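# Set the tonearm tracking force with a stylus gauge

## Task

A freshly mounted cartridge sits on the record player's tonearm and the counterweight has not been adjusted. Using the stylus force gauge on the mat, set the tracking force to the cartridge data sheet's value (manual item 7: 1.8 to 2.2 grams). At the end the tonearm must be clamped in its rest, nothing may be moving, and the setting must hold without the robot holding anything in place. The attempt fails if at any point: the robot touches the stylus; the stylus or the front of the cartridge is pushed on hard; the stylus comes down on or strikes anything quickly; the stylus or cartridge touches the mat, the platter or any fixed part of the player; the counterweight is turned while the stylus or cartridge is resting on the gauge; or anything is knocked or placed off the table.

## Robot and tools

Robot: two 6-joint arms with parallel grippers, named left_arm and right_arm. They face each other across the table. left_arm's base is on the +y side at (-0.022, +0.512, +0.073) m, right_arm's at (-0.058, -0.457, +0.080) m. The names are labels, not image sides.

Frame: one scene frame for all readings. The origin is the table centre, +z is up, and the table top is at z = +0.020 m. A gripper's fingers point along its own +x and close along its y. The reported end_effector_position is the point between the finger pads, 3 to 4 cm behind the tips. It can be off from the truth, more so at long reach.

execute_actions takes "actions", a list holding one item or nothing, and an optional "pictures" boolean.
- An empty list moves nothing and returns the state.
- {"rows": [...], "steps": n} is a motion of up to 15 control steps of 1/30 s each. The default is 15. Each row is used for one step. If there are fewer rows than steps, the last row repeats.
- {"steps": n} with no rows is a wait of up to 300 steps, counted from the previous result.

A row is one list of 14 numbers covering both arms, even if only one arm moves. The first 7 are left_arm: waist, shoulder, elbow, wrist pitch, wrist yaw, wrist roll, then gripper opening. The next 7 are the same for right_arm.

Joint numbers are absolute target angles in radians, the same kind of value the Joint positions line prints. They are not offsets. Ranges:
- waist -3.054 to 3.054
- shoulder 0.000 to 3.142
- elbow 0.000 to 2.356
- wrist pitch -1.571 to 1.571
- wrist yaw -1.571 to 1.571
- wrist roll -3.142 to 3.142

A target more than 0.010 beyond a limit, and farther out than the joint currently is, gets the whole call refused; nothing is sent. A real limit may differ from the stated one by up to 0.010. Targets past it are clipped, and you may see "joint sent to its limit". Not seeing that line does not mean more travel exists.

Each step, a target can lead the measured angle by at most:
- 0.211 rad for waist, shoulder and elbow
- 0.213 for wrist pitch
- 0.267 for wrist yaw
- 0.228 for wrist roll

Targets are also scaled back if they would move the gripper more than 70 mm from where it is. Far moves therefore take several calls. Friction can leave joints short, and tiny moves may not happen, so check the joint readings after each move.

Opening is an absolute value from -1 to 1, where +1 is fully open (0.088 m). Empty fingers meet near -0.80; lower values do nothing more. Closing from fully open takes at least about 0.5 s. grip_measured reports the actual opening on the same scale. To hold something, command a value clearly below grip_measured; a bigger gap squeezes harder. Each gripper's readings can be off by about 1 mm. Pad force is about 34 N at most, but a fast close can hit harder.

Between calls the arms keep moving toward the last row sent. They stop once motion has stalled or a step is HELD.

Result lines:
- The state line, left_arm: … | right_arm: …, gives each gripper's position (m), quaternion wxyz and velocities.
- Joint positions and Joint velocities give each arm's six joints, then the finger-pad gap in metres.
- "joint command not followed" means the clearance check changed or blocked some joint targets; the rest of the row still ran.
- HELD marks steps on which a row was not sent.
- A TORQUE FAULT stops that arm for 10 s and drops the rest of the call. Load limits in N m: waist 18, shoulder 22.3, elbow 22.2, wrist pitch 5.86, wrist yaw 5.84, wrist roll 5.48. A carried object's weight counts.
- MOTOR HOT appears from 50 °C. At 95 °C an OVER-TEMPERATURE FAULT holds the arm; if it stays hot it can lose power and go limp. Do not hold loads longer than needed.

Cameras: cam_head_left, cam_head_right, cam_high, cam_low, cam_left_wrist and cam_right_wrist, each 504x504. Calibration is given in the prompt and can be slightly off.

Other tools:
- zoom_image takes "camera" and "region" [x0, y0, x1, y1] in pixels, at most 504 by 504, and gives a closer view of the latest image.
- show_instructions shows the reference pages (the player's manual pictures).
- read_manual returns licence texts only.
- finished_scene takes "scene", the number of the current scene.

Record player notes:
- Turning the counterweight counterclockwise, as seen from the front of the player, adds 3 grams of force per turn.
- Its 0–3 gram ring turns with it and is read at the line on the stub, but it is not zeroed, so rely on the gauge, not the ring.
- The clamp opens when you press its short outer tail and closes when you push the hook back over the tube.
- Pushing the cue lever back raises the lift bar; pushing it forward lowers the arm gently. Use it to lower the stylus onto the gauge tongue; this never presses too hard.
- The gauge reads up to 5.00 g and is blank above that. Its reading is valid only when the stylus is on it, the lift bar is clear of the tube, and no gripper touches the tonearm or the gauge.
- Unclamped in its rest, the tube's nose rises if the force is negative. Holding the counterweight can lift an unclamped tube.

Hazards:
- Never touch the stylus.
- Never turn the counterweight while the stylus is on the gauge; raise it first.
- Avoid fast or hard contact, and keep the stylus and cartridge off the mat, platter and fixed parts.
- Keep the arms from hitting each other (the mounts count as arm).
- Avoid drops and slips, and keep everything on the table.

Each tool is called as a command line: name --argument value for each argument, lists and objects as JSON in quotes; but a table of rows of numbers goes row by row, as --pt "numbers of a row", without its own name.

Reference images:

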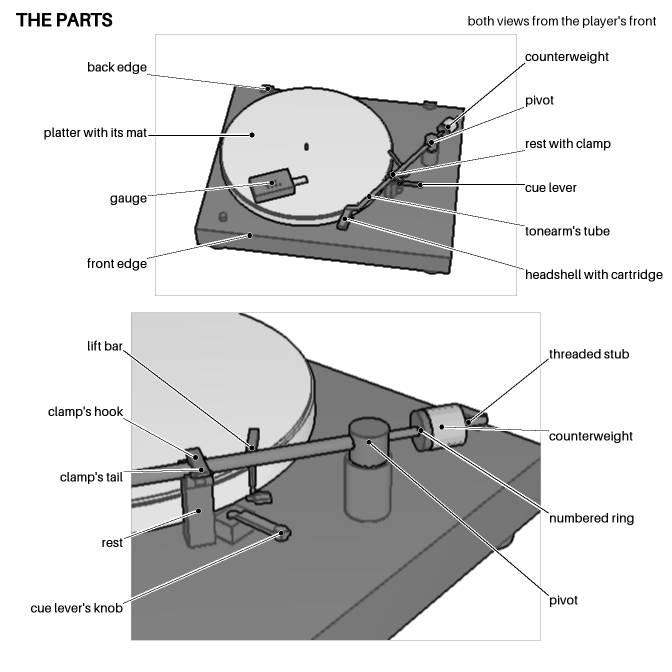

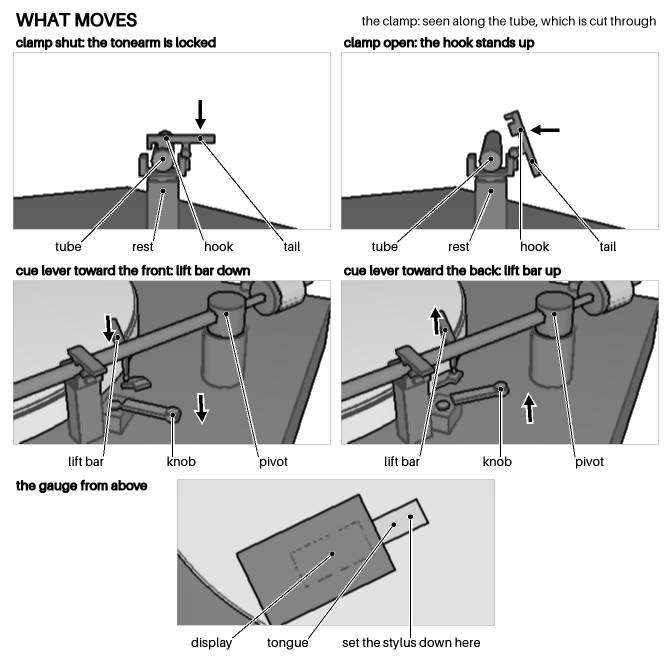

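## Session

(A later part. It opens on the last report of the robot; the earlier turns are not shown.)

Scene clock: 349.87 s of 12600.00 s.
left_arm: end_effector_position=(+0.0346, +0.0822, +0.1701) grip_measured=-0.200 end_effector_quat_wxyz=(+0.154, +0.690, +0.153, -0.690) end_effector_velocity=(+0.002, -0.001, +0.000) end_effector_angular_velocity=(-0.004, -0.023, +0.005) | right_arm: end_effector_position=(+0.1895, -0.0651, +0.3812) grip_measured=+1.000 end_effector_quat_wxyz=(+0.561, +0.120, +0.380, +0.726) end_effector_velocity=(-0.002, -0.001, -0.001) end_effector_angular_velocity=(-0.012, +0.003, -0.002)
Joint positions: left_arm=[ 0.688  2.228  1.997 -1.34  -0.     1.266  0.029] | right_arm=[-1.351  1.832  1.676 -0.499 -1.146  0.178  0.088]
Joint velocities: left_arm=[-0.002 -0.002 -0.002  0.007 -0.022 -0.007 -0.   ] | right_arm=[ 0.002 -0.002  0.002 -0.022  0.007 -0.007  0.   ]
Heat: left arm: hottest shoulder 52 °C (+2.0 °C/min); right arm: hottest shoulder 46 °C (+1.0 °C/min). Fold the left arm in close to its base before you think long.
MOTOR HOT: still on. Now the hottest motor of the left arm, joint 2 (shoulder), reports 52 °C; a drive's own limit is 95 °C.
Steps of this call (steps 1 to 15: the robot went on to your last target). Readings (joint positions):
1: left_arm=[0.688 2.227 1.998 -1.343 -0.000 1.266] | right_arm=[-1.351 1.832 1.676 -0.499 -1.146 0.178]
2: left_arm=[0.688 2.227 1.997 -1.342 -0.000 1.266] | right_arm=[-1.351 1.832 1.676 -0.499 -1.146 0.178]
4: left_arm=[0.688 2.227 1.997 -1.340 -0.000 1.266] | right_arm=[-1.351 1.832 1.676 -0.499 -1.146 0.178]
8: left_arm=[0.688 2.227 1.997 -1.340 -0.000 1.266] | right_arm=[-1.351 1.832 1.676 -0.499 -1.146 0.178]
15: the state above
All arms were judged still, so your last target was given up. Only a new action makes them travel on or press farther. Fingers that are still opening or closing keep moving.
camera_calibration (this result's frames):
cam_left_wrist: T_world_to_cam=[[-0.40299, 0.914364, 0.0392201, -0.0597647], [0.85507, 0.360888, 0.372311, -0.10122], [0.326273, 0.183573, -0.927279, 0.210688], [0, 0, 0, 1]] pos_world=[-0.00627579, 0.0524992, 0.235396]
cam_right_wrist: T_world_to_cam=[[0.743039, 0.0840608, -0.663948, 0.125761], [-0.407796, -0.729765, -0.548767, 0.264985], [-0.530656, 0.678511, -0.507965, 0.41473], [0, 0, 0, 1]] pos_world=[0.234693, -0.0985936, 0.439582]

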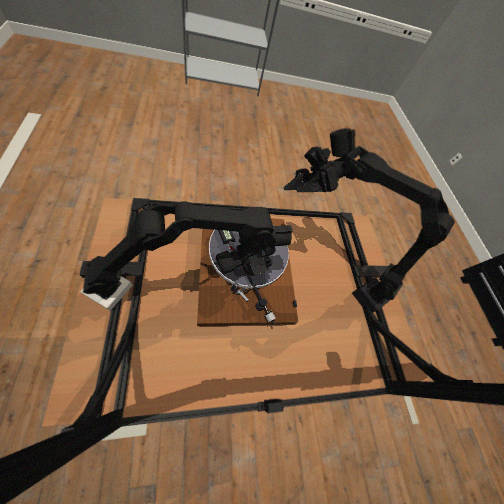

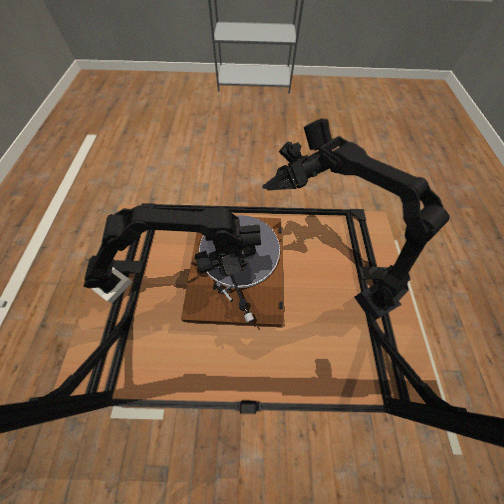

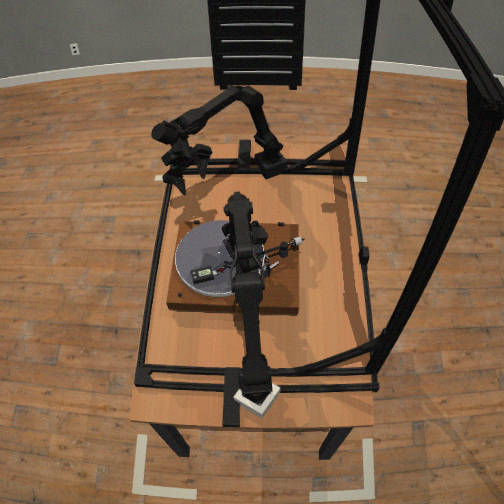

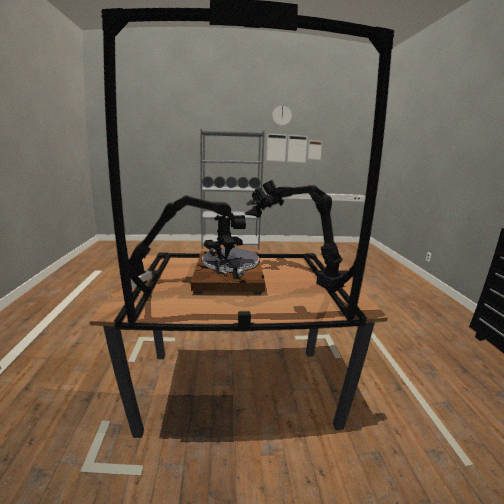

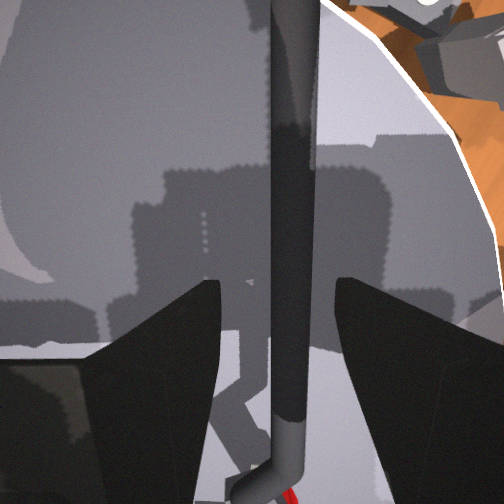

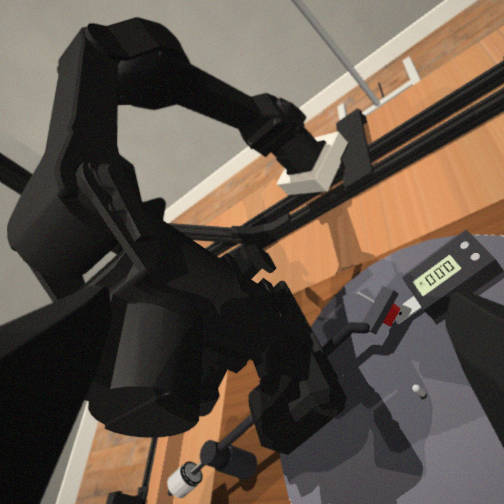

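Close slowly, reopen, return to the top view.

execute_actions --actions '[{"rows":[[0.688,2.228,1.997,-1.34,0,1.266,-0.3,-1.35,1.831,1.677,-0.5,-1.15,0.178,1.0],[0.688,2.228,1.997,-1.34,0,1.266,-0.38,-1.35,1.831,1.677,-0.5,-1.15,0.178,1.0],[0.688,2.228,1.997,-1.34,0,1.266,-0.42,-1.35,1.831,1.677,-0.5,-1.15,0.178,1.0],[0.688,2.228,1.997,-1.34,0,1.266,-0.45,-1.35,1.831,1.677,-0.5,-1.15,0.178,1.0],[0.688,2.228,1.997,-1.34,0,1.266,-0.48,-1.35,1.831,1.677,-0.5,-1.15,0.178,1.0],[0.688,2.228,1.997,-1.34,0,1.266,-0.51,-1.35,1.831,1.677,-0.5,-1.15,0.178,1.0],[0.688,2.228,1.997,-1.34,0,1.266,-0.54,-1.35,1.831,1.677,-0.5,-1.15,0.178,1.0],[0.688,2.228,1.997,-1.34,0,1.266,-0.57,-1.35,1.831,1.677,-0.5,-1.15,0.178,1.0],[0.688,2.228,1.997,-1.34,0,1.266,-0.6,-1.35,1.831,1.677,-0.5,-1.15,0.178,1.0],[0.688,2.228,1.997,-1.34,0,1.266,-0.62,-1.35,1.831,1.677,-0.5,-1.15,0.178,1.0],[0.688,2.228,1.997,-1.34,0,1.266,-0.64,-1.35,1.831,1.677,-0.5,-1.15,0.178,1.0],[0.688,2.228,1.997,-1.34,0,1.266,-0.66,-1.35,1.831,1.677,-0.5,-1.15,0.178,1.0]],"steps":15}]' --pictures false

execute_actions --actions '[{"rows":[[0.688,2.228,1.997,-1.34,0,1.266,-0.66,-1.35,1.831,1.677,-0.5,-1.15,0.178,1.0],[0.688,2.228,1.997,-1.34,0,1.266,-0.66,-1.35,1.831,1.677,-0.5,-1.15,0.178,1.0],[0.688,2.228,1.997,-1.34,0,1.266,-0.62,-1.35,1.831,1.677,-0.5,-1.15,0.178,1.0],[0.688,2.228,1.997,-1.34,0,1.266,-0.58,-1.35,1.831,1.677,-0.5,-1.15,0.178,1.0],[0.688,2.228,1.997,-1.34,0,1.266,-0.5,-1.35,1.831,1.677,-0.5,-1.15,0.178,1.0],[0.688,2.228,1.997,-1.34,0,1.266,-0.4,-1.35,1.831,1.677,-0.5,-1.15,0.178,1.0],[0.688,2.228,1.997,-1.34,0,1.266,-0.2,-1.35,1.831,1.677,-0.5,-1.15,0.178,1.0],[0.688,2.228,1.997,-1.34,0,1.266,-0.2,-1.35,1.831,1.677,-0.5,-1.15,0.178,1.0],[0.688,2.228,1.997,-1.34,0,1.266,-0.2,-1.35,1.831,1.677,-0.5,-1.15,0.178,1.0],[0.688,2.228,1.997,-1.34,0,1.266,-0.2,-1.35,1.831,1.677,-0.5,-1.15,0.178,1.0],[0.688,2.22,2.03,-1.375,0,1.266,-0.2,-1.35,1.831,1.677,-0.5,-1.15,0.178,1.0],[0.688,2.212,2.06,-1.41,0,1.266,-0.2,-1.35,1.831,1.677,-0.5,-1.15,0.178,1.0],[0.688,2.205,2.09,-1.445,0,1.266,-0.2,-1.35,1.831,1.677,-0.5,-1.15,0.178,1.0],[0.688,2.2,2.12,-1.48,0,1.266,-0.2,-1.35,1.831,1.677,-0.5,-1.15,0.178,1.0]],"steps":15}]' --pictures false

execute_actions --actions '[{"rows":[[0.688,2.2,2.12,-1.48,0,1.266,-0.2,-1.35,1.831,1.677,-0.5,-1.15,0.178,1.0],[0.688,2.2,2.12,-1.48,0,1.266,-0.2,-1.35,1.831,1.677,-0.5,-1.15,0.178,1.0],[0.688,2.2,2.12,-1.48,0,1.266,-0.2,-1.35,1.831,1.677,-0.5,-1.15,0.178,1.0],[0.688,2.2,2.12,-1.48,0,1.266,-0.2,-1.35,1.831,1.677,-0.5,-1.15,0.178,1.0],[0.688,2.2,2.12,-1.48,0,1.266,-0.2,-1.35,1.831,1.677,-0.5,-1.15,0.178,1.0],[0.7,2.1,2.03,-1.45,0,1.1,0.2,-1.35,1.831,1.677,-0.5,-1.15,0.178,1.0],[0.72,2.0,1.93,-1.4,0,0.9,0.5,-1.35,1.831,1.677,-0.5,-1.15,0.178,1.0],[0.75,1.9,1.8,-1.3,0,0.7,0.9,-1.35,1.831,1.677,-0.5,-1.15,0.178,1.0],[0.75,1.9,1.8,-1.3,0,0.7,0.9,-1.35,1.831,1.677,-0.5,-1.15,0.178,1.0],[0.8,1.82,1.68,-1.2,0,0.4,0.9,-1.35,1.831,1.677,-0.5,-1.15,0.178,1.0],[0.8,1.82,1.68,-1.2,0,0.4,0.9,-1.35,1.831,1.677,-0.5,-1.15,0.178,1.0],[0.867,1.74,1.52,-1.0,0,0,0.9,-1.35,1.831,1.677,-0.5,-1.15,0.178,1.0]],"steps":15}]' --pictures false

execute_actions --actions '[{"steps":25}]'

zoom_image --camera "cam_right_wrist" --region '[340, 250, 460, 370]'

Scene clock: 372.40 s of 12600.00 s.
left_arm: end_effector_position=(+0.0346, +0.0824, +0.1700) grip_measured=-0.619 end_effector_quat_wxyz=(+0.153, +0.690, +0.153, -0.690) end_effector_velocity=(-0.000, +0.002, +0.000) end_effector_angular_velocity=(+0.008, -0.006, -0.010) | right_arm: end_effector_position=(+0.1894, -0.0652, +0.3813) grip_measured=+1.000 end_effector_quat_wxyz=(+0.561, +0.120, +0.380, +0.726) end_effector_velocity=(-0.001, -0.002, +0.000) end_effector_angular_velocity=(+0.006, -0.011, +0.009)
Joint positions: left_arm=[ 0.688  2.228  1.997 -1.34  -0.     1.266  0.009] | right_arm=[-1.351  1.832  1.676 -0.499 -1.146  0.178  0.088]
Joint velocities: left_arm=[-0.002 -0.002 -0.002 -0.007 -0.007  0.007 -0.001] | right_arm=[-0.002 -0.002 -0.002 -0.007 -0.007 -0.022  0.   ]
Heat: left arm: hottest shoulder 55 °C (+4.1 °C/min); right arm: hottest shoulder 47 °C (+1.0 °C/min). Fold the left arm in close to its base before you think long.
MOTOR HOT: still on. Now the hottest motor of the left arm, joint 2 (shoulder), reports 55 °C; a drive's own limit is 95 °C.
Steps of this call (steps 1 to 90: nothing new was sent; then 19.03 s passed at rest; steps 91 to 105: all 15 steps of this action). Readings (joint positions):
91: left_arm=[0.688 2.228 1.997 -1.340 -0.000 1.266] | right_arm=[-1.351 1.832 1.676 -0.499 -1.146 0.178]
92: left_arm=[0.688 2.228 1.997 -1.340 -0.000 1.266] | right_arm=[-1.351 1.832 1.676 -0.499 -1.146 0.178]
94: left_arm=[0.688 2.228 1.997 -1.340 -0.000 1.266] | right_arm=[-1.351 1.832 1.676 -0.499 -1.146 0.178]
98: left_arm=[0.688 2.228 1.997 -1.340 -0.000 1.266] | right_arm=[-1.351 1.832 1.676 -0.499 -1.146 0.178]
105: the state above

Scene clock: 372.90 s of 12600.00 s.
left_arm: end_effector_position=(+0.0337, +0.0891, +0.1872) grip_measured=-0.213 end_effector_quat_wxyz=(+0.144, +0.691, +0.163, -0.689) end_effector_velocity=(-0.000, +0.003, +0.173) end_effector_angular_velocity=(-0.127, -0.024, +0.005) | right_arm: end_effector_position=(+0.1894, -0.0652, +0.3813) grip_measured=+1.000 end_effector_quat_wxyz=(+0.561, +0.120, +0.380, +0.726) end_effector_velocity=(-0.001, -0.002, +0.000) end_effector_angular_velocity=(-0.004, +0.015, +0.002)
Joint positions: left_arm=[ 0.688  2.226  2.063 -1.434 -0.     1.266  0.029] | right_arm=[-1.351  1.832  1.676 -0.499 -1.146  0.178  0.088]
Joint velocities: left_arm=[-0.002 -0.09   0.545 -0.505 -0.007 -0.007  0.007] | right_arm=[-0.002 -0.002 -0.002 -0.007 -0.007  0.007  0.   ]
Heat: left arm: hottest shoulder 55 °C (+4.0 °C/min); right arm: hottest shoulder 47 °C (+1.0 °C/min). Fold the left arm in close to its base before you think long.
MOTOR HOT: still on. Now the hottest motor of the left arm, joint 2 (shoulder), reports 55 °C; a drive's own limit is 95 °C.
Steps of this call (steps 1 to 15: all 15 steps of this action). Readings (joint positions):
1: left_arm=[0.688 2.228 1.997 -1.340 -0.000 1.266] | right_arm=[-1.351 1.832 1.676 -0.499 -1.146 0.178]
2: left_arm=[0.688 2.228 1.997 -1.340 -0.000 1.266] | right_arm=[-1.351 1.832 1.676 -0.499 -1.146 0.178]
4: left_arm=[0.688 2.228 1.997 -1.340 -0.000 1.266] | right_arm=[-1.351 1.832 1.676 -0.499 -1.146 0.178]
8: left_arm=[0.688 2.228 1.997 -1.340 -0.000 1.266] | right_arm=[-1.351 1.832 1.676 -0.499 -1.146 0.178]
15: the state above

Scene clock: 373.40 s of 12600.00 s.
left_arm: end_effector_position=(+0.0938, +0.1324, +0.2542) grip_measured=+0.874 end_effector_quat_wxyz=(+0.519, +0.530, +0.287, -0.605) end_effector_velocity=(+0.191, +0.120, +0.021) end_effector_angular_velocity=(-0.725, +0.442, +2.401) | right_arm: end_effector_position=(+0.1894, -0.0652, +0.3813) grip_measured=+1.000 end_effector_quat_wxyz=(+0.561, +0.120, +0.380, +0.726) end_effector_velocity=(-0.002, -0.002, +0.000) end_effector_angular_velocity=(-0.005, +0.009, +0.005)
Joint positions: left_arm=[ 0.852  1.769  1.624 -1.08  -0.003  0.633  0.082] | right_arm=[-1.351  1.832  1.676 -0.499 -1.146  0.178  0.088]
Joint velocities: left_arm=[ 0.535 -0.691 -0.916  0.784 -0.037 -1.971  0.002] | right_arm=[-0.002 -0.002  0.002 -0.022 -0.007 -0.007  0.   ]
Heat: left arm: hottest shoulder 55 °C (+4.1 °C/min); right arm: hottest shoulder 47 °C (+1.0 °C/min). Fold the left arm in close to its base before you think long.
MOTOR HOT: still on. Now the hottest motor of the left arm, joint 2 (shoulder), reports 55 °C; a drive's own limit is 95 °C.
Steps of this call (steps 1 to 15: all 15 steps of this action). Readings (joint positions):
1: left_arm=[0.688 2.222 2.078 -1.446 -0.000 1.266] | right_arm=[-1.351 1.832 1.676 -0.499 -1.146 0.178]
2: left_arm=[0.688 2.216 2.090 -1.455 -0.000 1.266] | right_arm=[-1.351 1.832 1.676 -0.499 -1.146 0.178]
4: left_arm=[0.688 2.207 2.104 -1.467 -0.000 1.266] | right_arm=[-1.351 1.832 1.676 -0.499 -1.146 0.178]
8: left_arm=[0.697 2.107 1.989 -1.407 0.001 1.093] | right_arm=[-1.351 1.832 1.676 -0.499 -1.146 0.178]
15: the state above

Scene clock: 374.23 s of 12600.00 s.
left_arm: end_effector_position=(+0.0986, +0.1378, +0.2374) grip_measured=+0.900 end_effector_quat_wxyz=(+0.662, +0.339, +0.462, -0.483) end_effector_velocity=(-0.001, +0.002, -0.000) end_effector_angular_velocity=(+0.010, -0.007, -0.007) | right_arm: end_effector_position=(+0.1894, -0.0652, +0.3813) grip_measured=+1.000 end_effector_quat_wxyz=(+0.561, +0.120, +0.380, +0.726) end_effector_velocity=(+0.001, -0.001, +0.001) end_effector_angular_velocity=(-0.002, -0.008, -0.006)
Joint positions: left_arm=[ 0.869  1.747  1.529 -1.002 -0.001  0.005  0.083] | right_arm=[-1.351  1.832  1.676 -0.499 -1.146  0.178  0.088]
Joint velocities: left_arm=[-0.002 -0.002 -0.002 -0.007 -0.007  0.007  0.   ] | right_arm=[-0.002 -0.002  0.002 -0.007  0.007 -0.007  0.   ]
Heat: left arm: hottest shoulder 55 °C (+4.0 °C/min); right arm: hottest shoulder 47 °C (+1.0 °C/min). Fold the left arm in close to its base before you think long.
MOTOR HOT: still on. Now the hottest motor of the left arm, joint 2 (shoulder), reports 55 °C; a drive's own limit is 95 °C.
Steps of this call (steps 1 to 25: the robot went on to your last target). Readings (joint positions):
1: left_arm=[0.866 1.753 1.598 -1.058 -0.003 0.568] | right_arm=[-1.351 1.832 1.676 -0.499 -1.146 0.178]
2: left_arm=[0.872 1.747 1.579 -1.041 -0.003 0.502] | right_arm=[-1.351 1.832 1.676 -0.499 -1.146 0.178]
4: left_arm=[0.872 1.745 1.551 -1.021 -0.003 0.369] | right_arm=[-1.351 1.832 1.676 -0.499 -1.146 0.178]
8: left_arm=[0.869 1.747 1.530 -1.007 -0.002 0.121] | right_arm=[-1.351 1.832 1.676 -0.499 -1.146 0.178]
25: the state above
camera_calibration (this result's frames):
cam_left_wrist: T_world_to_cam=[[-0.962289, -0.270646, 0.0273987, 0.133813], [-0.269809, 0.962423, 0.0307282, -0.0918985], [-0.0346856, 0.022177, -0.999152, 0.316951], [0, 0, 0, 1]] pos_world=[0.114966, 0.117632, 0.31584]
cam_right_wrist: T_world_to_cam=[[0.743232, 0.0842252, -0.663711, 0.125799], [-0.407636, -0.729629, -0.549066, 0.265107], [-0.530508, 0.678636, -0.507951, 0.41479], [0, 0, 0, 1]] pos_world=[0.234619, -0.0986569, 0.439748]

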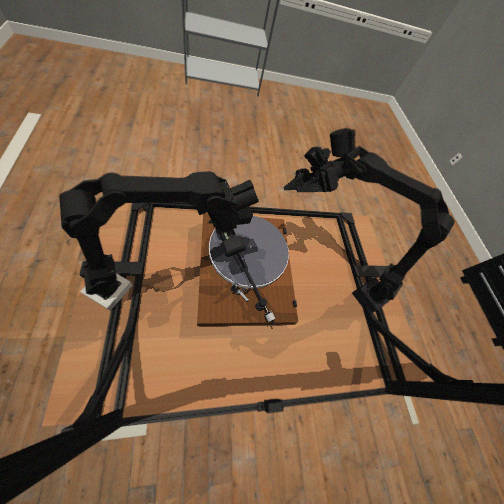

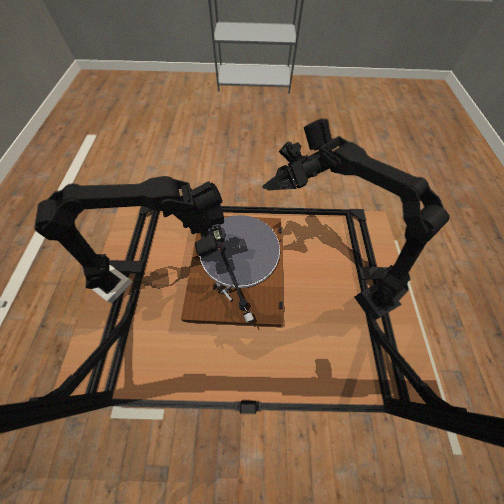

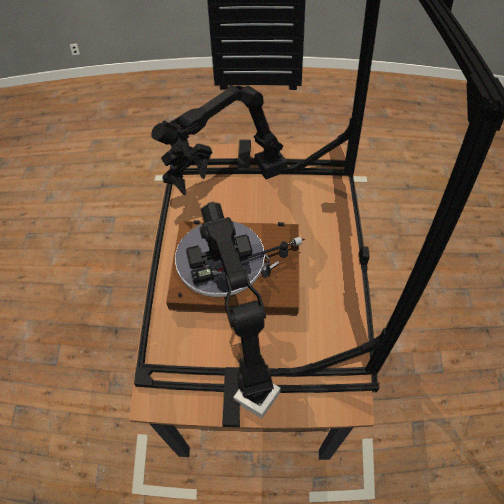

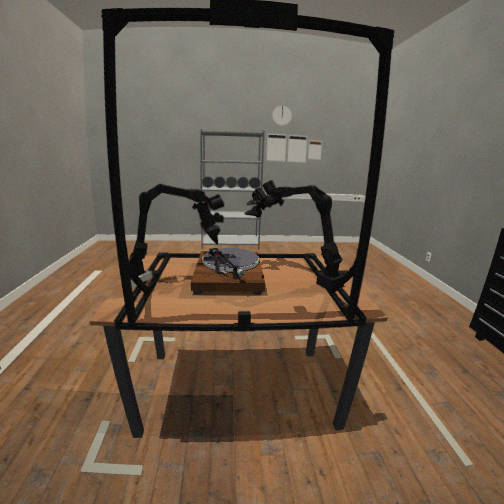

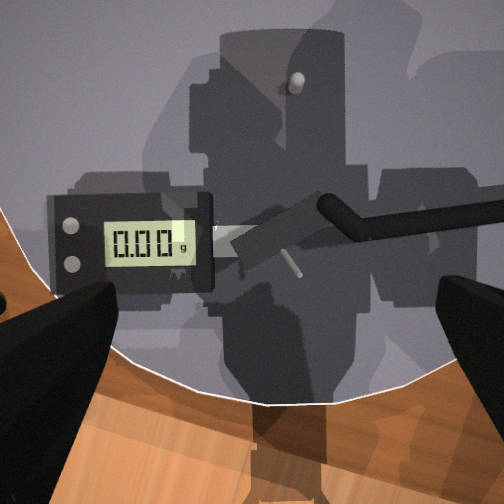

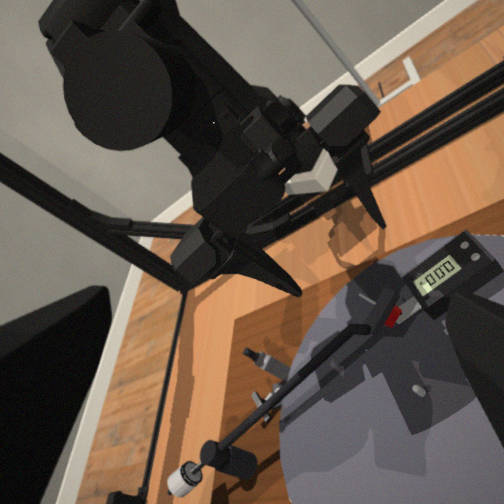

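Region (340, 250, 460, 370) of cam_right_wrist's 504x504 image, scaled by 4.200, with more detail than that image has.

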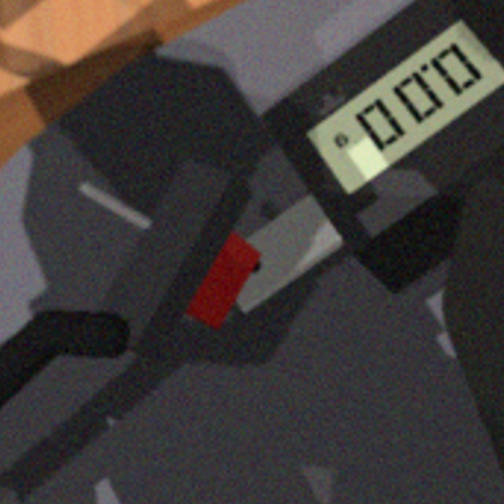

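execute_actions --actions '[{"rows":[[0.7,1.75,1.55,-1.0,-0.1,0,0.3,-1.35,1.831,1.677,-0.5,-1.15,0.178,1.0],[0.6,1.75,1.55,-1.0,-0.2,0,-0.3,-1.35,1.831,1.677,-0.5,-1.15,0.178,1.0],[0.5,1.75,1.55,-1.0,-0.3,0,-0.9,-1.35,1.831,1.677,-0.5,-1.15,0.178,1.0],[0.4,1.75,1.55,-1.0,-0.3,0,-0.9,-1.35,1.831,1.677,-0.5,-1.15,0.178,1.0],[0.31,1.75,1.55,-1.0,-0.3,0,-0.9,-1.35,1.831,1.677,-0.5,-1.15,0.178,1.0],[0.31,1.75,1.55,-1.0,-0.3,0,-0.9,-1.35,1.831,1.677,-0.5,-1.15,0.178,1.0],[0.31,1.75,1.55,-1.0,-0.3,0,-0.9,-1.35,1.831,1.677,-0.5,-1.15,0.178,1.0],[0.31,1.75,1.55,-1.0,-0.3,0,-0.9,-1.35,1.831,1.677,-0.5,-1.15,0.178,1.0],[0.31,1.75,1.55,-1.0,-0.3,0,-0.9,-1.35,1.831,1.677,-0.5,-1.15,0.178,1.0],[0.31,1.75,1.55,-1.0,-0.3,0,-0.9,-1.35,1.831,1.677,-0.5,-1.15,0.178,1.0],[0.31,1.85,1.62,-0.98,-0.3,0,-0.9,-1.35,1.831,1.677,-0.5,-1.15,0.178,1.0],[0.31,1.85,1.62,-0.98,-0.3,0,-0.9,-1.35,1.831,1.677,-0.5,-1.15,0.178,1.0],[0.31,1.96,1.7,-0.96,-0.3,0,-0.9,-1.35,1.831,1.677,-0.5,-1.15,0.178,1.0]],"steps":15}]' --pictures false

execute_actions --actions '[{"rows":[[0.31,1.96,1.7,-0.96,-0.3,0,-0.9,-1.35,1.831,1.677,-0.5,-1.15,0.178,1.0],[0.31,1.96,1.7,-0.96,-0.3,0,-0.9,-1.35,1.831,1.677,-0.5,-1.15,0.178,1.0],[0.31,1.96,1.7,-0.96,-0.3,0,-0.9,-1.35,1.831,1.677,-0.5,-1.15,0.178,1.0],[0.31,1.96,1.7,-0.96,-0.3,0,-0.9,-1.35,1.831,1.677,-0.5,-1.15,0.178,1.0],[0.31,1.96,1.7,-0.96,-0.3,0,-0.9,-1.35,1.831,1.677,-0.5,-1.15,0.178,1.0],[0.31,1.96,1.7,-0.96,-0.3,0,-0.9,-1.35,1.831,1.677,-0.5,-1.15,0.178,1.0],[0.31,1.98,1.63,-0.88,-0.3,0,-0.9,-1.35,1.831,1.677,-0.5,-1.15,0.178,1.0],[0.31,1.98,1.63,-0.88,-0.3,0,-0.9,-1.35,1.831,1.677,-0.5,-1.15,0.178,1.0],[0.31,1.998,1.562,-0.795,-0.3,0,-0.9,-1.35,1.831,1.677,-0.5,-1.15,0.178,1.0]],"steps":15}]' --pictures false

execute_actions --actions '[{"steps":15}]'

Scene clock: 389.90 s of 12600.00 s.
left_arm: end_effector_position=(-0.0874, +0.0817, +0.2365) grip_measured=-0.800 end_effector_quat_wxyz=(+0.599, +0.487, +0.273, -0.574) end_effector_velocity=(-0.030, -0.186, -0.189) end_effector_angular_velocity=(+0.227, -0.096, +0.034) | right_arm: end_effector_position=(+0.1895, -0.0651, +0.3812) grip_measured=+1.000 end_effector_quat_wxyz=(+0.561, +0.120, +0.380, +0.726) end_effector_velocity=(-0.002, -0.001, +0.001) end_effector_angular_velocity=(+0.008, +0.008, +0.017)
Joint positions: left_arm=[ 0.306  1.882  1.659 -0.96  -0.295  0.002  0.   ] | right_arm=[-1.351  1.832  1.676 -0.499 -1.146  0.178  0.088]
Joint velocities: left_arm=[ 0.027  0.935  0.554  0.139 -0.037  0.007  0.   ] | right_arm=[-0.002  0.002  0.002 -0.007 -0.022 -0.007  0.   ]
Heat: left arm: hottest shoulder 54 °C (+1.0 °C/min); right arm: hottest shoulder 47 °C (+1.0 °C/min). Fold the left arm in close to its base before you think long.
MOTOR HOT: still on. Now the hottest motor of the left arm, joint 2 (shoulder), reports 54 °C; a drive's own limit is 95 °C.
Steps of this call (steps 1 to 15: the robot went on to your last target; steps 16 to 90: nothing new was sent; then 12.17 s passed at rest; steps 91 to 105: all 15 steps of this action). Readings (joint positions):
91: left_arm=[0.856 1.746 1.529 -1.002 -0.032 0.003] | right_arm=[-1.351 1.832 1.676 -0.499 -1.146 0.178]
92: left_arm=[0.819 1.746 1.530 -1.002 -0.085 0.002] | right_arm=[-1.351 1.832 1.676 -0.499 -1.146 0.178]
94: left_arm=[0.706 1.747 1.532 -1.001 -0.193 0.003] | right_arm=[-1.351 1.832 1.676 -0.499 -1.146 0.178]
98: left_arm=[0.465 1.747 1.538 -0.999 -0.269 0.003] | right_arm=[-1.351 1.832 1.676 -0.499 -1.146 0.178]
105: the state above

Scene clock: 390.40 s of 12600.00 s.
left_arm: end_effector_position=(-0.0890, +0.0672, +0.1732) grip_measured=-0.799 end_effector_quat_wxyz=(+0.592, +0.503, +0.282, -0.563) end_effector_velocity=(+0.005, +0.021, -0.109) end_effector_angular_velocity=(+0.208, -0.057, +0.007) | right_arm: end_effector_position=(+0.1895, -0.0651, +0.3812) grip_measured=+1.000 end_effector_quat_wxyz=(+0.561, +0.120, +0.380, +0.726) end_effector_velocity=(-0.002, -0.002, +0.002) end_effector_angular_velocity=(+0.009, -0.015, +0.009)
Joint positions: left_arm=[ 0.309  1.994  1.575 -0.81  -0.299  0.002  0.   ] | right_arm=[-1.351  1.832  1.676 -0.499 -1.146  0.178  0.088]
Joint velocities: left_arm=[-0.002  0.149 -0.164  0.095 -0.007 -0.007  0.   ] | right_arm=[-0.002 -0.007 -0.002 -0.007 -0.007 -0.022  0.   ]
Heat: left arm: hottest shoulder 54 °C (+1.0 °C/min); right arm: hottest shoulder 47 °C (+1.0 °C/min). Fold the left arm in close to its base before you think long.
MOTOR HOT: still on. Now the hottest motor of the left arm, joint 2 (shoulder), reports 54 °C; a drive's own limit is 95 °C.
Steps of this call (steps 1 to 15: all 15 steps of this action). Readings (joint positions):
1: left_arm=[0.307 1.908 1.670 -0.959 -0.296 0.002] | right_arm=[-1.351 1.832 1.676 -0.499 -1.146 0.178]
2: left_arm=[0.308 1.928 1.674 -0.962 -0.296 0.002] | right_arm=[-1.351 1.832 1.676 -0.499 -1.146 0.178]
4: left_arm=[0.309 1.953 1.674 -0.964 -0.296 0.002] | right_arm=[-1.351 1.832 1.676 -0.499 -1.146 0.178]
8: left_arm=[0.309 1.963 1.664 -0.920 -0.298 0.002] | right_arm=[-1.351 1.832 1.676 -0.499 -1.146 0.178]
15: the state above

Scene clock: 390.90 s of 12600.00 s.
left_arm: end_effector_position=(-0.0893, +0.0663, +0.1697) grip_measured=-0.799 end_effector_quat_wxyz=(+0.592, +0.503, +0.282, -0.563) end_effector_velocity=(-0.000, -0.001, +0.003) end_effector_angular_velocity=(-0.012, +0.012, +0.007) | right_arm: end_effector_position=(+0.1895, -0.0651, +0.3812) grip_measured=+1.000 end_effector_quat_wxyz=(+0.561, +0.120, +0.380, +0.726) end_effector_velocity=(-0.001, -0.002, +0.000) end_effector_angular_velocity=(+0.006, -0.011, +0.009)
Joint positions: left_arm=[ 0.309  1.999  1.568 -0.796 -0.299  0.002  0.   ] | right_arm=[-1.351  1.832  1.676 -0.499 -1.146  0.178  0.088]
Joint velocities: left_arm=[ 0.002 -0.007 -0.002  0.007  0.007 -0.007  0.   ] | right_arm=[-0.002 -0.002 -0.002 -0.007 -0.007 -0.022  0.   ]
Heat: left arm: hottest shoulder 54 °C (+1.0 °C/min); right arm: hottest shoulder 47 °C (+1.0 °C/min). Fold the left arm in close to its base before you think long.
MOTOR HOT: still on. Now the hottest motor of the left arm, joint 2 (shoulder), reports 54 °C; a drive's own limit is 95 °C.
Steps of this call (steps 1 to 15: the robot went on to your last target). Readings (joint positions):
1: left_arm=[0.309 1.998 1.571 -0.807 -0.299 0.002] | right_arm=[-1.351 1.832 1.676 -0.499 -1.146 0.178]
2: left_arm=[0.309 1.999 1.569 -0.804 -0.299 0.002] | right_arm=[-1.351 1.832 1.676 -0.499 -1.146 0.178]
4: left_arm=[0.309 1.999 1.568 -0.800 -0.299 0.002] | right_arm=[-1.351 1.832 1.676 -0.499 -1.146 0.178]
8: left_arm=[0.309 1.999 1.568 -0.797 -0.299 0.002] | right_arm=[-1.351 1.832 1.676 -0.499 -1.146 0.178]
15: the state above
camera_calibration (this result's frames):
cam_left_wrist: T_world_to_cam=[[-0.952552, 0.175147, -0.248933, -0.0462856], [0.172271, 0.984481, 0.033468, -0.0341999], [0.250932, -0.011004, -0.967942, 0.266755], [0, 0, 0, 1]] pos_world=[-0.105135, 0.0447113, 0.247826]
cam_right_wrist: T_world_to_cam=[[0.743039, 0.0840608, -0.663948, 0.125761], [-0.407796, -0.729765, -0.548767, 0.264985], [-0.530656, 0.678511, -0.507965, 0.41473], [0, 0, 0, 1]] pos_world=[0.234693, -0.0985936, 0.439582]

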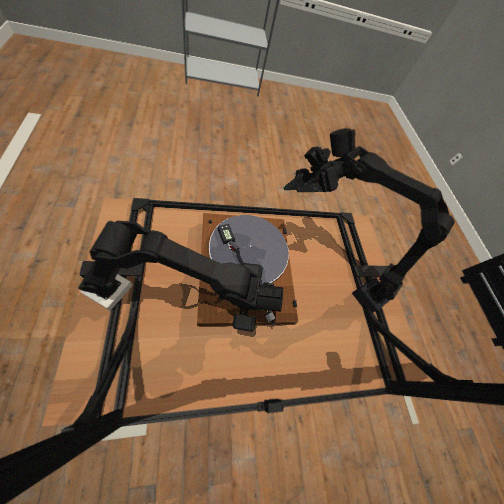

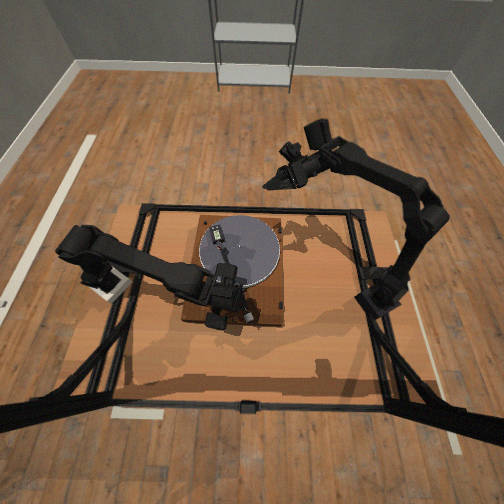

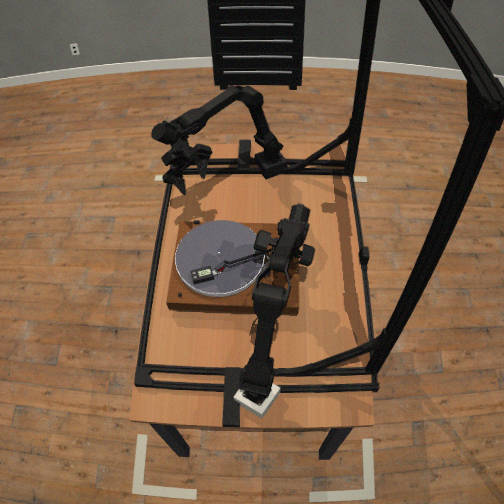

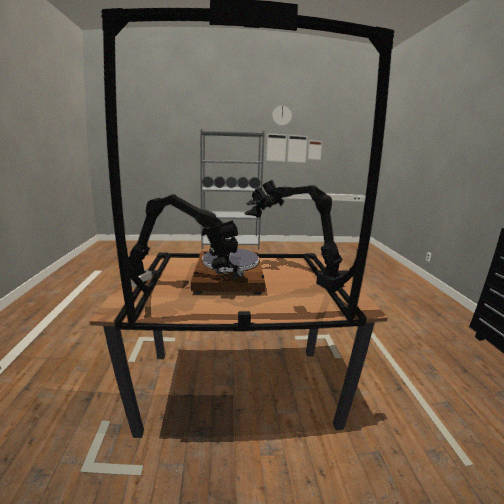

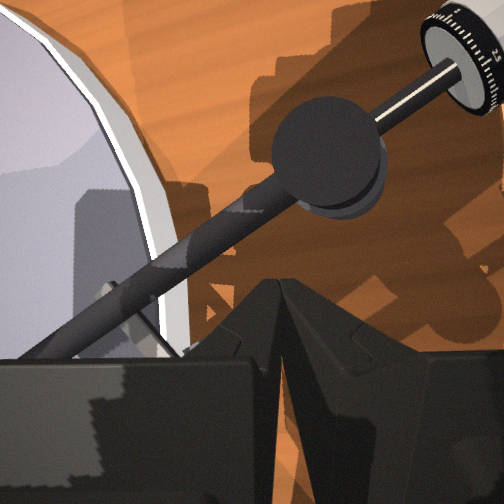

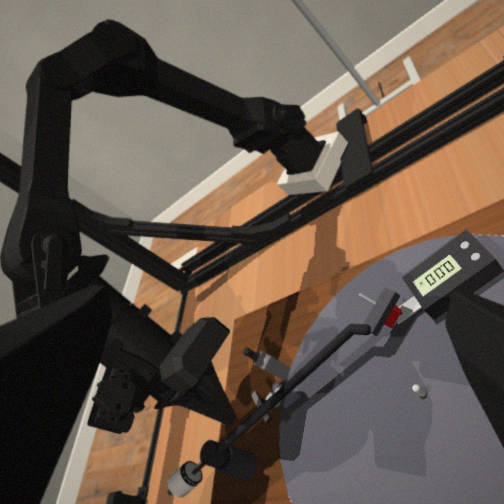

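execute_actions --actions '[{"rows":[[0.31,1.998,1.535,-0.765,-0.3,0,-0.9,-1.35,1.831,1.677,-0.5,-1.15,0.178,1.0],[0.31,1.998,1.535,-0.765,-0.3,0,-0.9,-1.35,1.831,1.677,-0.5,-1.15,0.178,1.0],[0.31,2.005,1.512,-0.735,-0.3,0,-0.9,-1.35,1.831,1.677,-0.5,-1.15,0.178,1.0],[0.31,2.005,1.512,-0.735,-0.3,0,-0.9,-1.35,1.831,1.677,-0.5,-1.15,0.178,1.0],[0.31,2.013,1.49,-0.705,-0.3,0,-0.9,-1.35,1.831,1.677,-0.5,-1.15,0.178,1.0],[0.31,2.013,1.49,-0.705,-0.3,0,-0.9,-1.35,1.831,1.677,-0.5,-1.15,0.178,1.0],[0.31,2.021,1.468,-0.675,-0.3,0,-0.9,-1.35,1.831,1.677,-0.5,-1.15,0.178,1.0],[0.31,2.021,1.468,-0.675,-0.3,0,-0.9,-1.35,1.831,1.677,-0.5,-1.15,0.178,1.0],[0.31,2.029,1.446,-0.646,-0.3,0,-0.9,-1.35,1.831,1.677,-0.5,-1.15,0.178,1.0]],"steps":15}]' --pictures false

execute_actions --actions '[{"steps":15}]'

zoom_image --camera "cam_low" --region '[200, 240, 260, 285]'

Scene clock: 401.27 s of 12600.00 s.
left_arm: end_effector_position=(-0.0891, +0.0665, +0.1380) grip_measured=-0.799 end_effector_quat_wxyz=(+0.596, +0.497, +0.277, -0.566) end_effector_velocity=(-0.002, +0.000, -0.006) end_effector_angular_velocity=(-0.017, -0.005, -0.011) | right_arm: end_effector_position=(+0.1894, -0.0652, +0.3813) grip_measured=+1.000 end_effector_quat_wxyz=(+0.561, +0.120, +0.380, +0.726) end_effector_velocity=(+0.001, -0.000, -0.001) end_effector_angular_velocity=(+0.007, -0.006, +0.005)
Joint positions: left_arm=[ 0.308  2.018  1.46  -0.653 -0.302  0.002  0.   ] | right_arm=[-1.351  1.832  1.676 -0.499 -1.146  0.178  0.088]
Joint velocities: left_arm=[-0.007 -0.002 -0.037  0.051 -0.007  0.007  0.   ] | right_arm=[-0.002  0.002 -0.002  0.007 -0.007 -0.007  0.   ]
Heat: left arm: hottest shoulder 54 °C (+2.0 °C/min); right arm: hottest shoulder 47 °C (+1.0 °C/min). Fold the left arm in close to its base before you think long.
MOTOR HOT: still on. Now the hottest motor of the left arm, joint 2 (shoulder), reports 54 °C; a drive's own limit is 95 °C.
Steps of this call (steps 1 to 15: the robot went on to your last target; steps 16 to 90: nothing new was sent; then 6.87 s passed at rest; steps 91 to 105: all 15 steps of this action). Readings (joint positions):
91: left_arm=[0.309 1.999 1.564 -0.790 -0.299 0.002] | right_arm=[-1.351 1.832 1.676 -0.499 -1.146 0.178]
92: left_arm=[0.309 1.999 1.560 -0.782 -0.299 0.002] | right_arm=[-1.351 1.832 1.676 -0.499 -1.146 0.178]
94: left_arm=[0.309 1.999 1.543 -0.758 -0.299 0.002] | right_arm=[-1.351 1.832 1.676 -0.499 -1.146 0.178]
98: left_arm=[0.309 2.004 1.499 -0.704 -0.299 0.002] | right_arm=[-1.351 1.832 1.676 -0.499 -1.146 0.178]
105: the state above

Scene clock: 401.77 s of 12600.00 s.
left_arm: end_effector_position=(-0.0892, +0.0662, +0.1376) grip_measured=-0.799 end_effector_quat_wxyz=(+0.597, +0.496, +0.277, -0.566) end_effector_velocity=(+0.003, +0.002, +0.000) end_effector_angular_velocity=(+0.001, +0.000, +0.025) | right_arm: end_effector_position=(+0.1894, -0.0652, +0.3813) grip_measured=+1.000 end_effector_quat_wxyz=(+0.561, +0.120, +0.380, +0.726) end_effector_velocity=(-0.001, -0.002, +0.000) end_effector_angular_velocity=(+0.001, +0.002, +0.005)
Joint positions: left_arm=[ 0.308  2.018  1.458 -0.648 -0.302  0.002  0.   ] | right_arm=[-1.351  1.832  1.676 -0.499 -1.146  0.178  0.088]
Joint velocities: left_arm=[ 0.002 -0.002 -0.002 -0.007 -0.007 -0.022  0.   ] | right_arm=[-0.002 -0.002 -0.002 -0.007 -0.007 -0.007  0.   ]
Heat: left arm: hottest shoulder 54 °C (+2.0 °C/min); right arm: hottest shoulder 47 °C (+1.0 °C/min). Fold the left arm in close to its base before you think long.
MOTOR HOT: still on. Now the hottest motor of the left arm, joint 2 (shoulder), reports 54 °C; a drive's own limit is 95 °C.
Steps of this call (steps 1 to 15: the robot went on to your last target). Readings (joint positions):
1: left_arm=[0.308 2.018 1.459 -0.651 -0.302 0.002] | right_arm=[-1.351 1.832 1.676 -0.499 -1.146 0.178]
2: left_arm=[0.308 2.018 1.459 -0.650 -0.302 0.002] | right_arm=[-1.351 1.832 1.676 -0.499 -1.146 0.178]
4: left_arm=[0.308 2.018 1.458 -0.649 -0.302 0.002] | right_arm=[-1.351 1.832 1.676 -0.499 -1.146 0.178]
8: left_arm=[0.308 2.018 1.458 -0.648 -0.302 0.002] | right_arm=[-1.351 1.832 1.676 -0.499 -1.146 0.178]
15: the state above
All arms were judged still, so your last target was given up. Only a new action makes them travel on or press farther. Fingers that are still opening or closing keep moving.
camera_calibration (this result's frames):
cam_left_wrist: T_world_to_cam=[[-0.9531, 0.169984, -0.250411, -0.0536867], [0.172031, 0.984994, 0.0138593, -0.0304034], [0.249009, -0.0298691, -0.96804, 0.236774], [0, 0, 0, 1]] pos_world=[-0.104897, 0.0461453, 0.216184]
cam_right_wrist: T_world_to_cam=[[0.743232, 0.0842252, -0.663711, 0.125799], [-0.407636, -0.729629, -0.549066, 0.265107], [-0.530508, 0.678636, -0.507951, 0.41479], [0, 0, 0, 1]] pos_world=[0.234619, -0.0986569, 0.439748]

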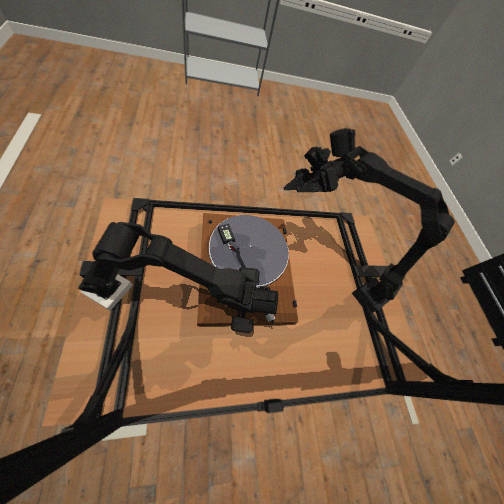

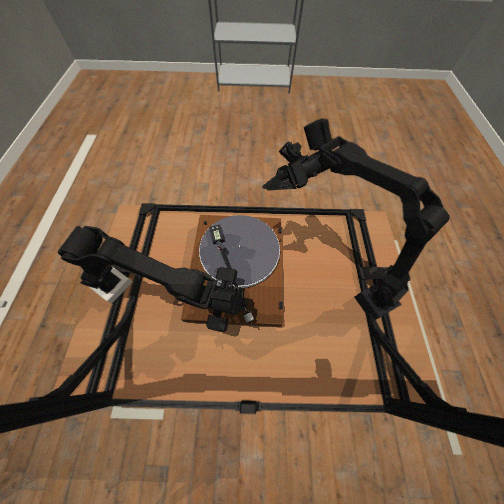

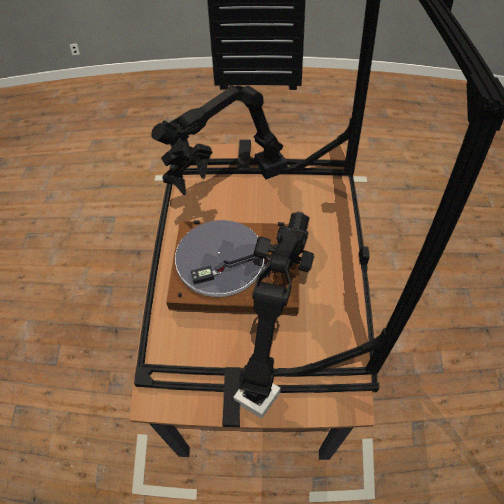

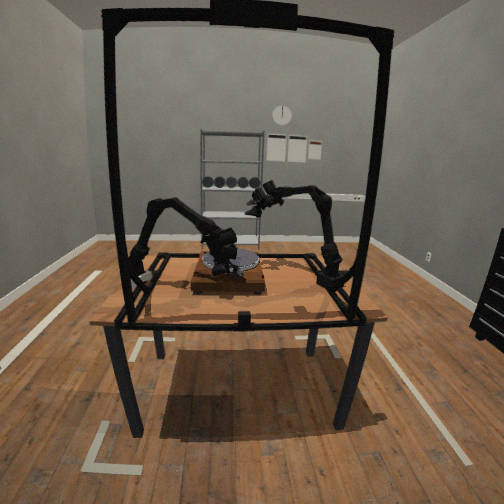

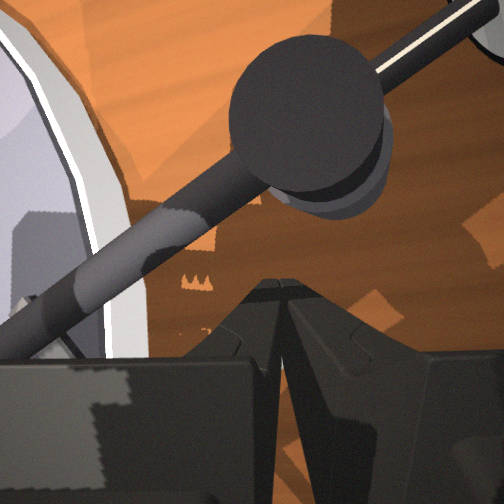

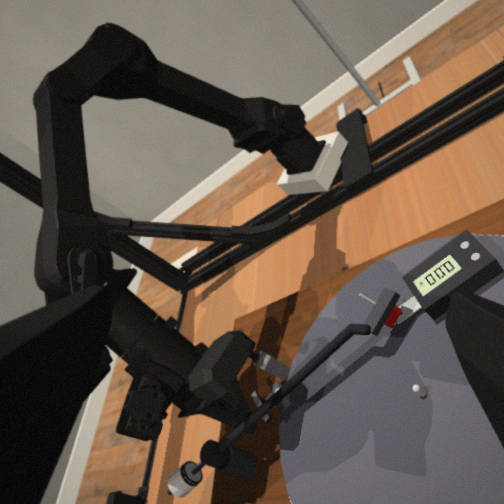

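Region (200, 240, 260, 285) of cam_low's 504x504 image, scaled by 8.400, with more detail than that image has; it fills the top 378 rows of this view, and the rest is white.

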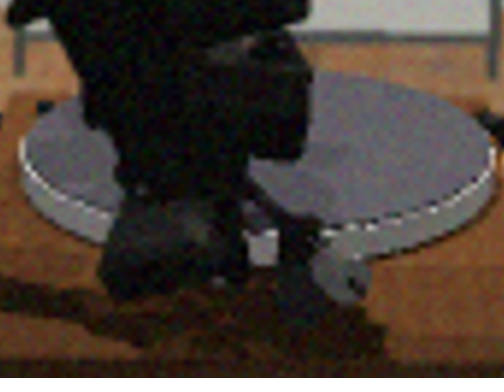

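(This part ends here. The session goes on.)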